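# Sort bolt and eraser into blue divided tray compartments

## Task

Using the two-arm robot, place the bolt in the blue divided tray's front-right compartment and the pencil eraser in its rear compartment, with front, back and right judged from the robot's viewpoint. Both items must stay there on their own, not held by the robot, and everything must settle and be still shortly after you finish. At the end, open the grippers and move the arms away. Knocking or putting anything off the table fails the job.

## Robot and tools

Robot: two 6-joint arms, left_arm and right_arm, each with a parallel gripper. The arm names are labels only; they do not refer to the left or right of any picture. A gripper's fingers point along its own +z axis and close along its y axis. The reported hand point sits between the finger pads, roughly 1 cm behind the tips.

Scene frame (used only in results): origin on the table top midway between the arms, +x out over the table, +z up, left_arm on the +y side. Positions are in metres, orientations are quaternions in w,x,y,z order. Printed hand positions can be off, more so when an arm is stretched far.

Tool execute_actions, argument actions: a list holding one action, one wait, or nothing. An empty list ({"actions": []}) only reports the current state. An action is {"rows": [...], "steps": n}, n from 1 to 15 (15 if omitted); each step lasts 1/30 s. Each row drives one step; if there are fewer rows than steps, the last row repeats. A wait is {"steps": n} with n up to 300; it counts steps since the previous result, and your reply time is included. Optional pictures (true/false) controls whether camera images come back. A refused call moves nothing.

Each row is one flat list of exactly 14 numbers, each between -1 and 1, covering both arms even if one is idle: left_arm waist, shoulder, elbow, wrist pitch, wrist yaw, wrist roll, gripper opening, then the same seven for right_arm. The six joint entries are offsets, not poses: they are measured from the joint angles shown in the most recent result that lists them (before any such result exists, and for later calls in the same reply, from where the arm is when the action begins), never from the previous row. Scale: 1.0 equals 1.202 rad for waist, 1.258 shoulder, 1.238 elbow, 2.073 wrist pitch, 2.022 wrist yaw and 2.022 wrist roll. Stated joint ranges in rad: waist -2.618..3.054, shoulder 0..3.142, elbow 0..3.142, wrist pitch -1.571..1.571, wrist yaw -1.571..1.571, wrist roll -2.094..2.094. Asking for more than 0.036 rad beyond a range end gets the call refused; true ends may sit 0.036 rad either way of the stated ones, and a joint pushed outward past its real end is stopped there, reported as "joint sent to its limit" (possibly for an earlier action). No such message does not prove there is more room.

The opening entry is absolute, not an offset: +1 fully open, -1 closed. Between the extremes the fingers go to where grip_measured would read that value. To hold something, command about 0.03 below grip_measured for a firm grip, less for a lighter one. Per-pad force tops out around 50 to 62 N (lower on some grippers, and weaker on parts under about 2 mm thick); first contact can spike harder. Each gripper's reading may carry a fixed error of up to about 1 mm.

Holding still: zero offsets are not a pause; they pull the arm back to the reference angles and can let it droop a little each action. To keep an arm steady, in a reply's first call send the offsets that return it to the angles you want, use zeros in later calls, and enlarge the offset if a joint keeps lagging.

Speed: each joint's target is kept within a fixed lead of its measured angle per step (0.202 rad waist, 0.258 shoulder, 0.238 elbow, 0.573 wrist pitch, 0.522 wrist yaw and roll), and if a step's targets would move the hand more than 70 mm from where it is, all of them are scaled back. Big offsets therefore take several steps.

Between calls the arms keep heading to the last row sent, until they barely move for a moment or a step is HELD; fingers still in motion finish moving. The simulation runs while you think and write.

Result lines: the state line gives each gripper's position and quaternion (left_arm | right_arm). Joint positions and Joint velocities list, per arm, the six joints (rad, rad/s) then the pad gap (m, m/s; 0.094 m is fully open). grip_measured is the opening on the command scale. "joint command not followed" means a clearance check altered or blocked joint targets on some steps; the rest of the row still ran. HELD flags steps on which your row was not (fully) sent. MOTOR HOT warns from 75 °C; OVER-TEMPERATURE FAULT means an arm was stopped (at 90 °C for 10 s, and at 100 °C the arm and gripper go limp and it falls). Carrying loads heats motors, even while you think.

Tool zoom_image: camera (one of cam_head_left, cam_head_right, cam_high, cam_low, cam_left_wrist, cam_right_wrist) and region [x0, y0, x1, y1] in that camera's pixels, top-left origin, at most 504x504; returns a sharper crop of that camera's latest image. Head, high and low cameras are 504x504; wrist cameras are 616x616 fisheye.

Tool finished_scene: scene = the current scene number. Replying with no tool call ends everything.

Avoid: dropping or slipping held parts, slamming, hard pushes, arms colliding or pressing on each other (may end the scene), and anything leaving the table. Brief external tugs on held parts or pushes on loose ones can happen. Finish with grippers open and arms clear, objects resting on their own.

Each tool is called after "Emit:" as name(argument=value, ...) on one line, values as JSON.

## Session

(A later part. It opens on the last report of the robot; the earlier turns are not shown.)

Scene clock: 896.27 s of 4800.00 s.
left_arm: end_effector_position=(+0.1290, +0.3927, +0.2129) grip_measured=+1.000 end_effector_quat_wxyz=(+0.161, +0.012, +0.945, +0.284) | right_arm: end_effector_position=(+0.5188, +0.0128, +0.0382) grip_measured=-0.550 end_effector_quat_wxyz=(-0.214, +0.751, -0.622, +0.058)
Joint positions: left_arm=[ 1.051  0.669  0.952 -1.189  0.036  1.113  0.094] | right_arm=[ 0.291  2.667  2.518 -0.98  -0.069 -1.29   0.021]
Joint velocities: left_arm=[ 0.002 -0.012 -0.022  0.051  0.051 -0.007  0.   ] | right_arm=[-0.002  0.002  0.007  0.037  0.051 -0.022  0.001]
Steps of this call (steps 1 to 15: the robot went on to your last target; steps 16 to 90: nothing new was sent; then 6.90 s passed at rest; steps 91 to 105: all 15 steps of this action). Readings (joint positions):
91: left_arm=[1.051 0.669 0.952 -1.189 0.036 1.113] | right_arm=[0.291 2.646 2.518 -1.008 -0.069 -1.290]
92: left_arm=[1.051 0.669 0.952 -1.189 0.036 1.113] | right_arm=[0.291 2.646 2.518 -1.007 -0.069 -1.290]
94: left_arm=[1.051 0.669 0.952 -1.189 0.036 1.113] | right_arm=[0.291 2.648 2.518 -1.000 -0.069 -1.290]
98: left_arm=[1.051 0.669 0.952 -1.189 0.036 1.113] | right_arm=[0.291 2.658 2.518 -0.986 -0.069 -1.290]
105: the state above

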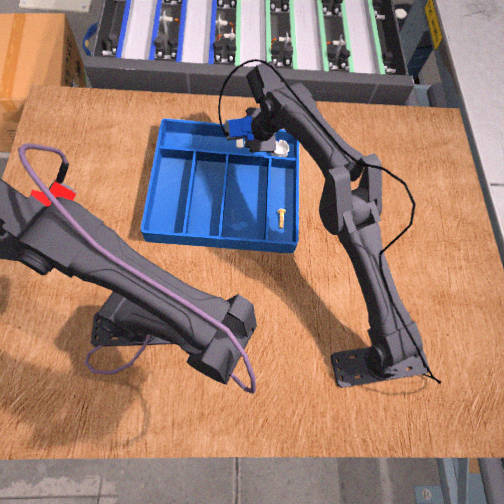

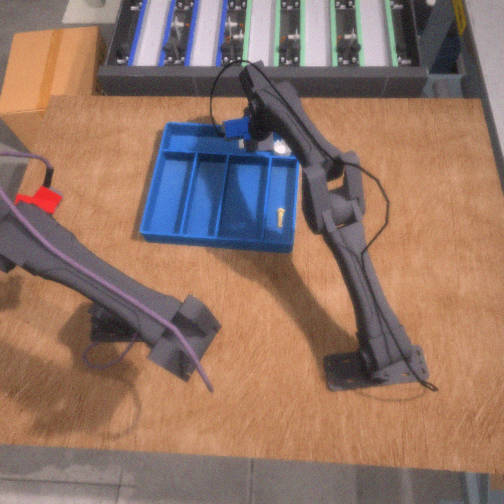

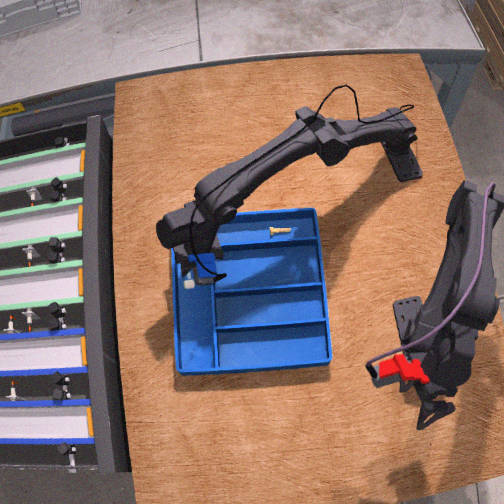

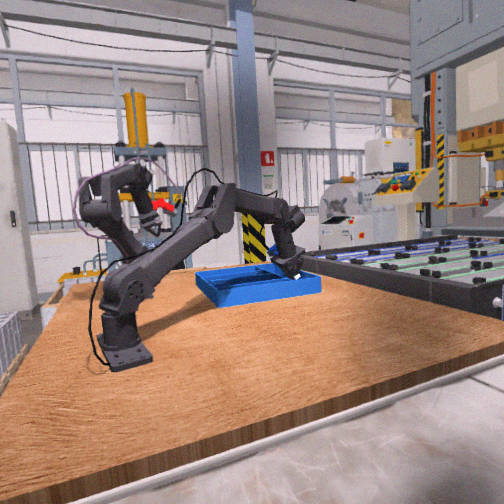

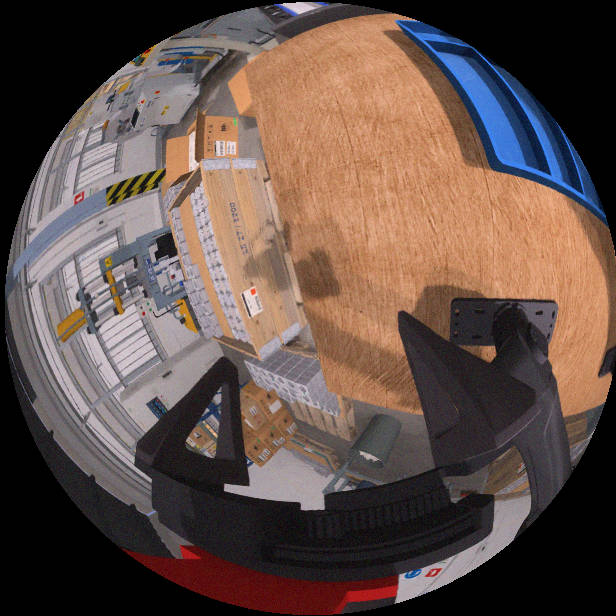

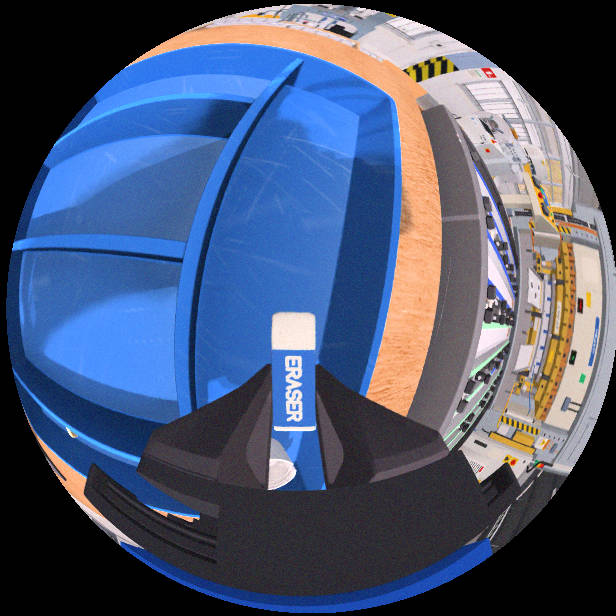

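Emit:
execute_actions(actions=[{"rows": [[0,0,0,-0.0017,0,0,1,0,0.008,0.021,0.003,-0.004,0,-0.585],[0,0,0,-0.0017,0,0,1,0,0.012,0.021,0.003,-0.004,0,-0.585],[0,0,0,-0.0017,0,0,1,0,0.015,0.021,0.003,-0.004,0,-0.585],[0,0,0,-0.0017,0,0,1,0,0.017,0.021,0.003,-0.004,0,-0.585],[0,0,0,-0.0017,0,0,1,0,0.018,0.021,0.003,-0.004,0,-0.585]], "steps": 15}])

Emit:
zoom_image(camera="cam_low", region=[250, 230, 340, 300])

Scene clock: 904.57 s of 4800.00 s.
left_arm: end_effector_position=(+0.1290, +0.3927, +0.2129) grip_measured=+1.000 end_effector_quat_wxyz=(+0.161, +0.012, +0.945, +0.284) | right_arm: end_effector_position=(+0.5193, +0.0131, +0.0370) grip_measured=-0.550 end_effector_quat_wxyz=(-0.214, +0.751, -0.621, +0.058)
Joint positions: left_arm=[ 1.051  0.669  0.952 -1.189  0.036  1.113  0.094] | right_arm=[ 0.291  2.669  2.518 -0.977 -0.069 -1.29   0.021]
Joint velocities: left_arm=[ 0.022 -0.007 -0.007 -0.007 -0.051 -0.081  0.   ] | right_arm=[-0.012  0.002  0.012  0.007  0.037 -0.037 -0.001]
Steps of this call (steps 1 to 15: the robot went on to your last target; steps 16 to 90: nothing new was sent; then 4.80 s passed at rest; steps 91 to 105: all 15 steps of this action). Readings (joint positions):
91: left_arm=[1.051 0.669 0.952 -1.189 0.036 1.113] | right_arm=[0.291 2.667 2.518 -0.979 -0.069 -1.290]
92: left_arm=[1.051 0.669 0.952 -1.189 0.036 1.113] | right_arm=[0.291 2.667 2.518 -0.979 -0.069 -1.290]
94: left_arm=[1.051 0.669 0.952 -1.189 0.036 1.113] | right_arm=[0.291 2.667 2.518 -0.979 -0.069 -1.290]
98: left_arm=[1.051 0.669 0.952 -1.189 0.036 1.113] | right_arm=[0.291 2.669 2.518 -0.977 -0.069 -1.290]
105: the state above

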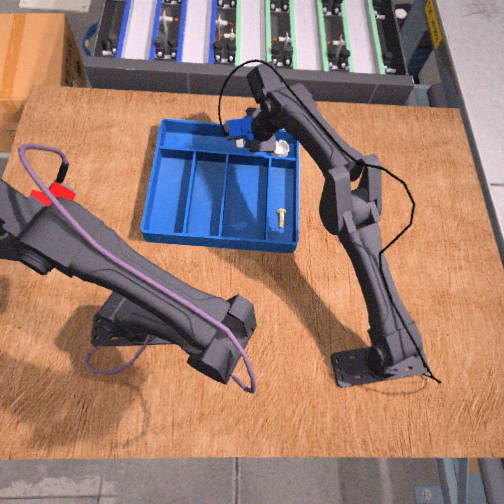

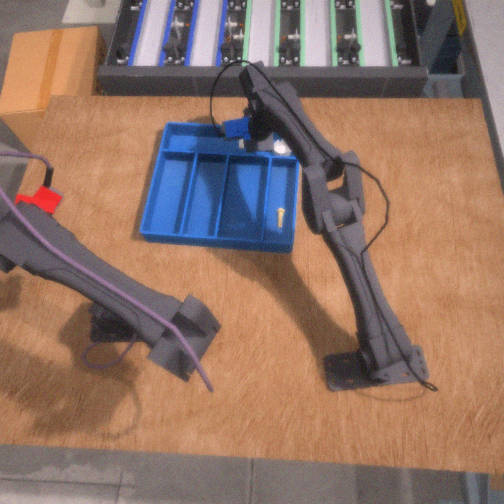

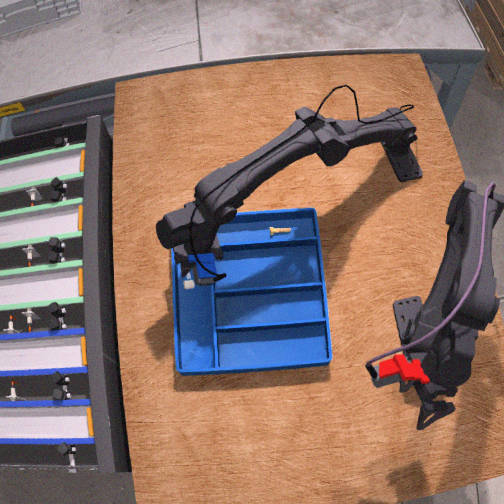

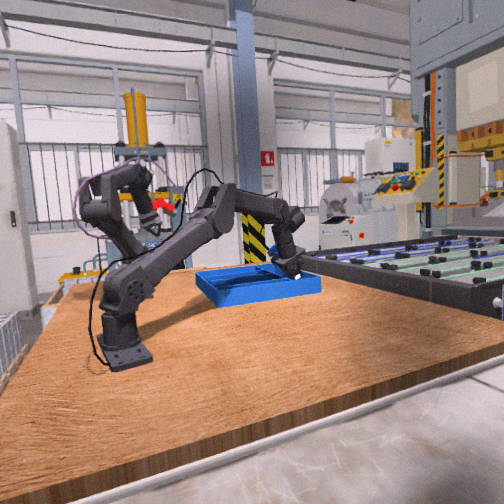

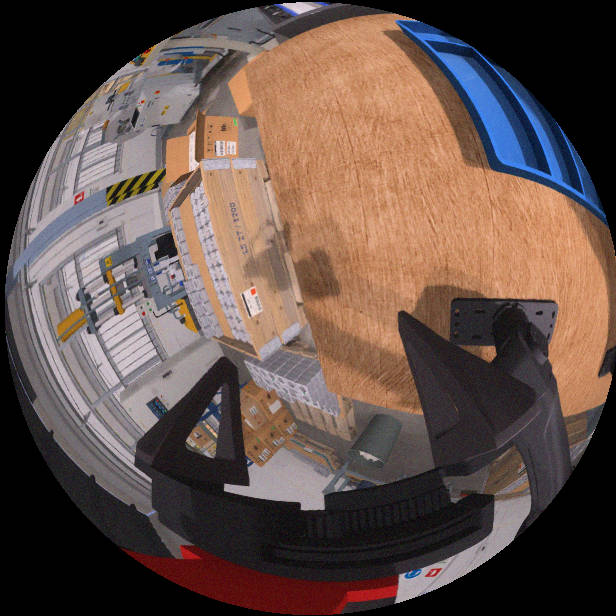

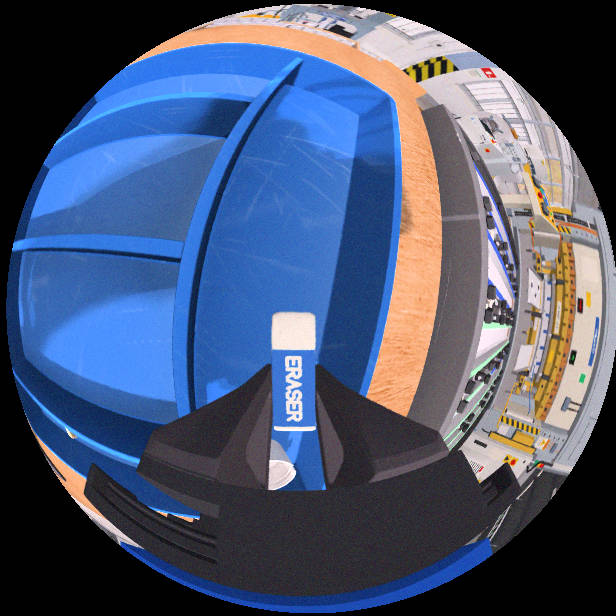

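Region (250, 230, 340, 300) of cam_low's 504x504 image, scaled by 5.600, with more detail than that image has.

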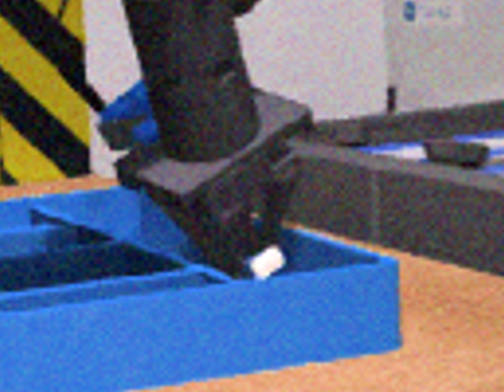

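Emit:
execute_actions(actions=[{"rows": [[0,0,0,-0.0017,0,0,1,0,0.004,0.021,0,0,0,-0.57],[0,0,0,-0.0017,0,0,1,0,0.0,0.021,0,0,0,-0.555],[0,0,0,-0.0017,0,0,1,0,0.0,0.021,0,0,0,-0.545],[0,0,0,-0.0017,0,0,1,0,0.0,0.021,0,0,0,-0.535],[0,0,0,-0.0017,0,0,1,0,0.0,0.021,0,0,0,-0.525],[0,0,0,-0.0017,0,0,1,0,0.0,0.021,0,0,0,-0.515],[0,0,0,-0.0017,0,0,1,0,0.0,0.021,0,0,0,-0.505],[0,0,0,-0.0017,0,0,1,0,0.0,0.021,0,0,0,-0.495],[0,0,0,-0.0017,0,0,1,0,0.0,0.021,0,0,0,-0.48],[0,0,0,-0.0017,0,0,1,0,0.0,0.021,0,0,0,-0.46],[0,0,0,-0.0017,0,0,1,0,0.0,0.021,0,0,0,-0.44],[0,0,0,-0.0017,0,0,1,0,0.0,0.021,0,0,0,-0.41],[0,0,0,-0.0017,0,0,1,0,0.0,0.021,0,0,0,-0.38],[0,0,0,-0.0017,0,0,1,0,0.0,0.021,0,0,0,-0.36]], "steps": 15}])

Scene clock: 915.30 s of 4800.00 s.
left_arm: end_effector_position=(+0.1290, +0.3928, +0.2129) grip_measured=+1.000 end_effector_quat_wxyz=(+0.161, +0.012, +0.945, +0.284) | right_arm: end_effector_position=(+0.5193, +0.0131, +0.0370) grip_measured=-0.365 end_effector_quat_wxyz=(-0.214, +0.751, -0.621, +0.058)
Joint positions: left_arm=[ 1.051  0.669  0.952 -1.189  0.036  1.113  0.094] | right_arm=[ 0.291  2.669  2.518 -0.977 -0.069 -1.29   0.03 ]
Joint velocities: left_arm=[-0.027 -0.007  0.007  0.051  0.037  0.007  0.   ] | right_arm=[-0.012 -0.007  0.002 -0.037  0.022 -0.022  0.004]
Steps of this call (steps 1 to 15: the robot went on to your last target; steps 16 to 90: nothing new was sent; then 7.23 s passed at rest; steps 91 to 105: all 15 steps of this action). Readings (joint positions):
91: left_arm=[1.051 0.669 0.952 -1.189 0.036 1.113] | right_arm=[0.291 2.669 2.518 -0.977 -0.069 -1.290]
92: left_arm=[1.051 0.669 0.952 -1.189 0.036 1.113] | right_arm=[0.291 2.669 2.518 -0.977 -0.069 -1.290]
94: left_arm=[1.051 0.669 0.952 -1.189 0.036 1.113] | right_arm=[0.291 2.669 2.518 -0.977 -0.069 -1.290]
98: left_arm=[1.051 0.669 0.952 -1.189 0.036 1.113] | right_arm=[0.291 2.669 2.518 -0.977 -0.069 -1.290]
105: the state above

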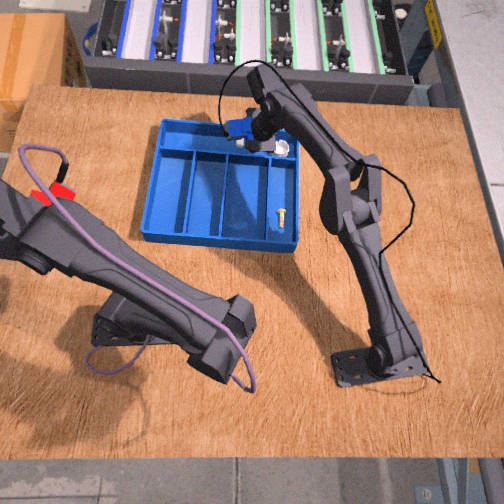

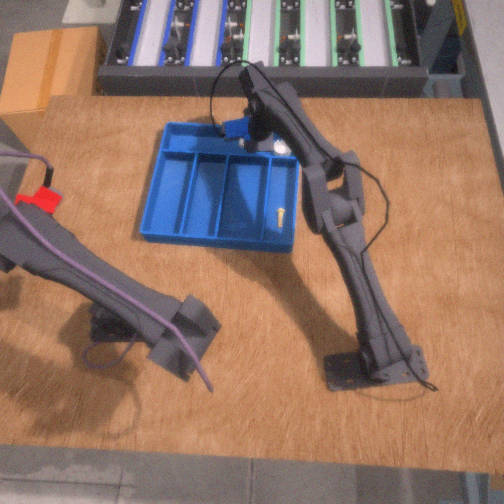

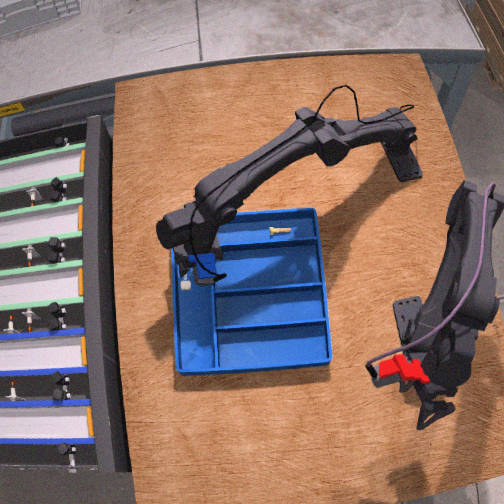

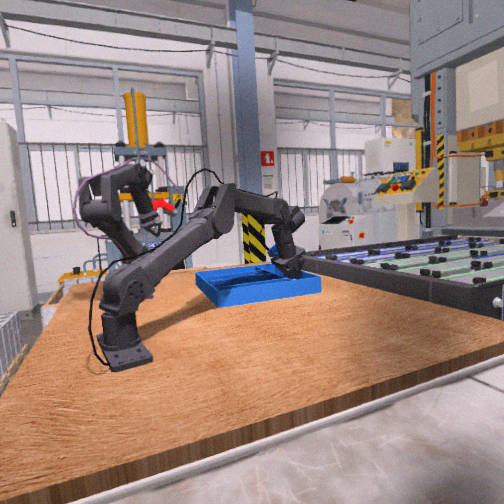

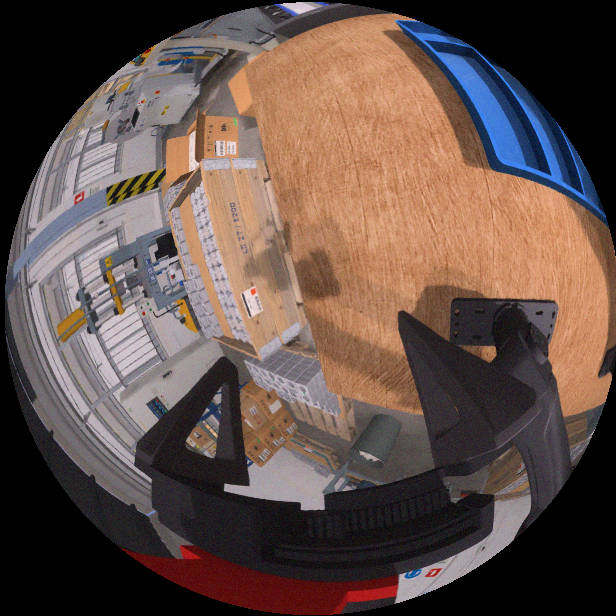

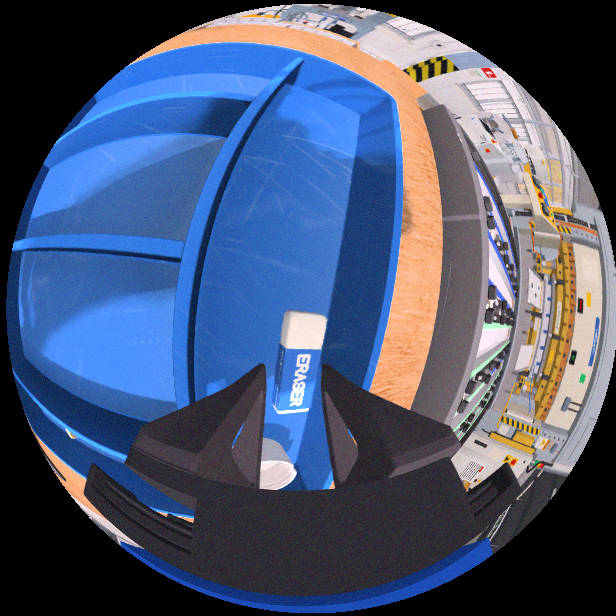

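Emit:
execute_actions(actions=[{"rows": [[0,0,0,-0.0017,0,0,1,0,-0.008,0.021,0,0,0,-0.36],[0,0,0,-0.0017,0,0,1,0,-0.014,0.021,0,0,0,-0.36],[0,0,0,-0.0017,0,0,1,0,-0.022,0.021,0,0,0,-0.36],[0,0,0,-0.0017,0,0,1,0,-0.032,0.021,0,0,0,-0.36],[0,0,0,-0.0017,0,0,1,0,-0.044,0.021,0,0,0,-0.36],[0,0,0,-0.0017,0,0,1,0,-0.058,0.021,0,0,0,-0.36],[0,0,0,-0.0017,0,0,1,0,-0.074,0.021,0,0,0,-0.36],[0,0,0,-0.0017,0,0,1,0,-0.092,0.021,0,0,0,-0.36],[0,0,0,-0.0017,0,0,1,0,-0.112,0.018,0,0,0,-0.36],[0,0,0,-0.0017,0,0,1,-0.004,-0.134,0.010,0,0,0,-0.36],[0,0,0,-0.0017,0,0,1,-0.012,-0.157,0.0,0,0,0,-0.36],[0,0,0,-0.0017,0,0,1,-0.024,-0.181,-0.014,0,0,0,-0.36],[0,0,0,-0.0017,0,0,1,-0.040,-0.205,-0.030,0,0,0,-0.36],[0,0,0,-0.0017,0,0,1,-0.058,-0.229,-0.048,0,0,0,-0.36],[0,0,0,-0.0017,0,0,1,-0.078,-0.253,-0.068,0,0,0,-0.36]], "steps": 15}], pictures=false)

Emit:
execute_actions(actions=[{"rows": [[0,0,0,-0.0017,0,0,1,-0.065,-0.070,-0.060,0,0,0,-0.36],[0,0,0,-0.0017,0,0,1,-0.088,-0.094,-0.082,0,0,0,-0.36],[0,0,0,-0.0017,0,0,1,-0.111,-0.118,-0.104,0,0,0,-0.36],[0,0,0,-0.0017,0,0,1,-0.134,-0.142,-0.126,0,0,0,-0.36],[0,0,0,-0.0017,0,0,1,-0.157,-0.165,-0.148,0,0,0,-0.36],[0,0,0,-0.0017,0,0,1,-0.179,-0.187,-0.169,0,0,0,-0.36],[0,0,0,-0.0017,0,0,1,-0.200,-0.208,-0.189,0,0,0,-0.36],[0,0,0,-0.0017,0,0,1,-0.219,-0.227,-0.207,0,0,0,-0.36],[0,0,0,-0.0017,0,0,1,-0.236,-0.244,-0.223,0,0,0,-0.36],[0,0,0,-0.0017,0,0,1,-0.251,-0.259,-0.237,0,0,0,-0.36],[0,0,0,-0.0017,0,0,1,-0.263,-0.271,-0.249,0,0,0,-0.36],[0,0,0,-0.0017,0,0,1,-0.273,-0.281,-0.258,0,0,0,-0.36],[0,0,0,-0.0017,0,0,1,-0.280,-0.288,-0.265,0,0,0,-0.36],[0,0,0,-0.0017,0,0,1,-0.284,-0.292,-0.269,0,0,0,-0.36],[0,0,0,-0.0017,0,0,1,-0.286,-0.294,-0.271,0,0,0,-0.36]], "steps": 15}], pictures=false)

Emit:
execute_actions(actions=[{"steps": 15}])

Scene clock: 930.27 s of 4800.00 s.
left_arm: end_effector_position=(+0.1290, +0.3928, +0.2130) grip_measured=+1.000 end_effector_quat_wxyz=(+0.162, +0.012, +0.945, +0.284) | right_arm: end_effector_position=(+0.5249, -0.0014, +0.1703) grip_measured=-0.362 end_effector_quat_wxyz=(-0.307, +0.724, -0.609, +0.105)
Joint positions: left_arm=[ 1.051  0.669  0.952 -1.188  0.036  1.113  0.094] | right_arm=[ 0.266  2.423  2.482 -0.973 -0.069 -1.29   0.03 ]
Joint velocities: left_arm=[ 0.007 -0.012  0.007  0.081 -0.066  0.051  0.   ] | right_arm=[-0.379 -1.14  -0.447 -0.051  0.007 -0.037  0.001]
Steps of this call (steps 1 to 15: the robot went on to your last target; steps 16 to 90: nothing new was sent; then 11.47 s passed at rest; steps 91 to 105: all 15 steps of this action). Readings (joint positions):
91: left_arm=[1.051 0.669 0.952 -1.189 0.036 1.113] | right_arm=[0.291 2.669 2.518 -0.977 -0.069 -1.290]
92: left_arm=[1.051 0.669 0.952 -1.189 0.036 1.113] | right_arm=[0.291 2.669 2.518 -0.977 -0.069 -1.290]
94: left_arm=[1.051 0.669 0.952 -1.188 0.036 1.113] | right_arm=[0.291 2.667 2.518 -0.977 -0.069 -1.290]
98: left_arm=[1.051 0.669 0.952 -1.188 0.036 1.113] | right_arm=[0.291 2.632 2.518 -0.977 -0.069 -1.290]
105: the state above

Scene clock: 930.77 s of 4800.00 s.
left_arm: end_effector_position=(+0.1290, +0.3928, +0.2130) grip_measured=+1.000 end_effector_quat_wxyz=(+0.162, +0.012, +0.945, +0.284) | right_arm: end_effector_position=(+0.5202, -0.2148, +0.2421) grip_measured=-0.362 end_effector_quat_wxyz=(+0.299, -0.600, +0.722, -0.174)
Joint positions: left_arm=[ 1.051  0.669  0.952 -1.188  0.036  1.113  0.094] | right_arm=[-0.088  2.08   2.171 -0.957 -0.06  -1.29   0.03 ]
Joint velocities: left_arm=[-0.007 -0.012 -0.002 -0.007 -0.007 -0.022  0.   ] | right_arm=[-0.12  -0.208 -0.144  0.051 -0.066 -0.007 -0.   ]
Steps of this call (steps 1 to 15: all 15 steps of this action). Readings (joint positions):
1: left_arm=[1.051 0.669 0.952 -1.188 0.036 1.113] | right_arm=[0.250 2.384 2.466 -0.971 -0.070 -1.290]
2: left_arm=[1.051 0.669 0.952 -1.188 0.036 1.113] | right_arm=[0.229 2.348 2.448 -0.967 -0.070 -1.290]
4: left_arm=[1.051 0.669 0.952 -1.188 0.036 1.113] | right_arm=[0.176 2.280 2.402 -0.960 -0.070 -1.290]
8: left_arm=[1.051 0.669 0.952 -1.188 0.036 1.113] | right_arm=[0.045 2.176 2.293 -0.956 -0.070 -1.290]
15: the state above

Scene clock: 931.27 s of 4800.00 s.
left_arm: end_effector_position=(+0.1291, +0.3929, +0.2130) grip_measured=+1.000 end_effector_quat_wxyz=(+0.162, +0.012, +0.945, +0.285) | right_arm: end_effector_position=(+0.5177, -0.2129, +0.2479) grip_measured=-0.362 end_effector_quat_wxyz=(+0.303, -0.600, +0.719, -0.176)
Joint positions: left_arm=[ 1.051  0.669  0.952 -1.188  0.036  1.113  0.094] | right_arm=[-0.084  2.065  2.167 -0.957 -0.06  -1.29   0.03 ]
Joint velocities: left_arm=[ 0.012 -0.007  0.022  0.051 -0.051  0.007  0.   ] | right_arm=[ 0.012 -0.002 -0.002  0.066  0.007  0.007  0.   ]
Steps of this call (steps 1 to 15: the robot went on to your last target). Readings (joint positions):
1: left_arm=[1.051 0.669 0.952 -1.188 0.036 1.113] | right_arm=[-0.090 2.074 2.168 -0.957 -0.060 -1.290]
2: left_arm=[1.051 0.669 0.952 -1.188 0.036 1.113] | right_arm=[-0.090 2.070 2.167 -0.957 -0.060 -1.290]
4: left_arm=[1.051 0.669 0.952 -1.188 0.036 1.113] | right_arm=[-0.087 2.066 2.167 -0.957 -0.060 -1.290]
8: left_arm=[1.051 0.669 0.952 -1.188 0.036 1.113] | right_arm=[-0.084 2.065 2.167 -0.957 -0.060 -1.290]
15: the state above

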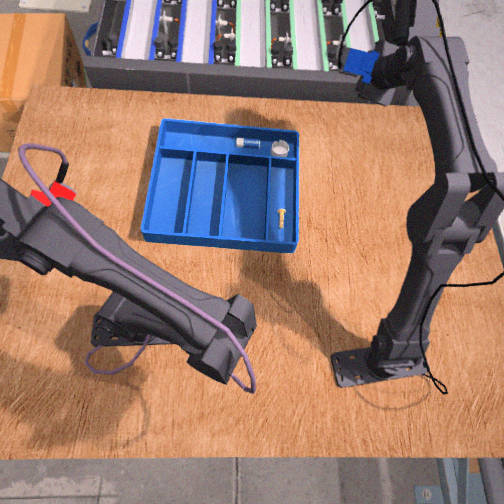

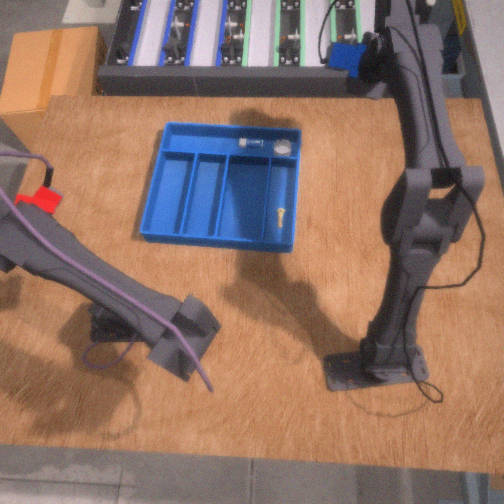

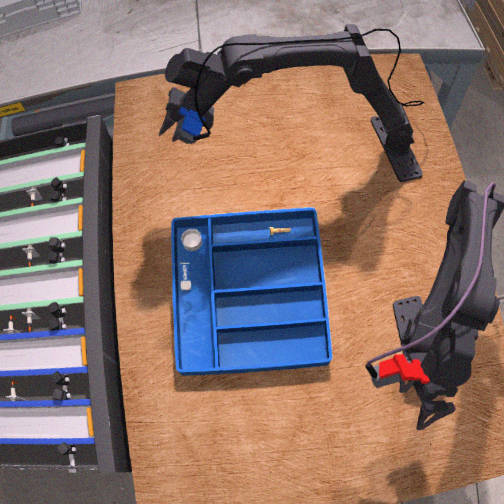

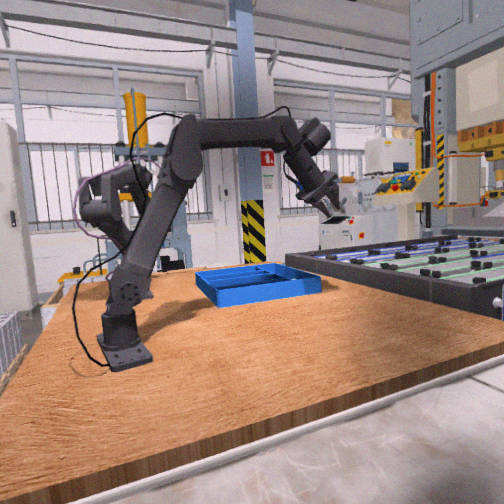

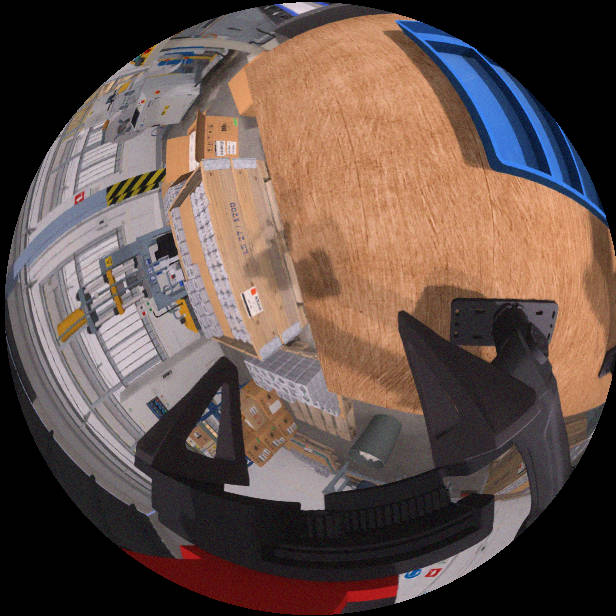

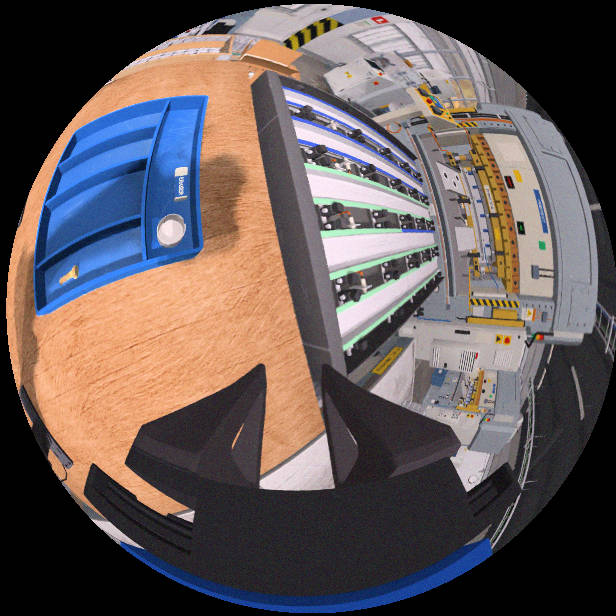

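Both objects are in place and the arm is clear.

Emit:
finished_scene(scene=1)

The scene is finished: the task was done.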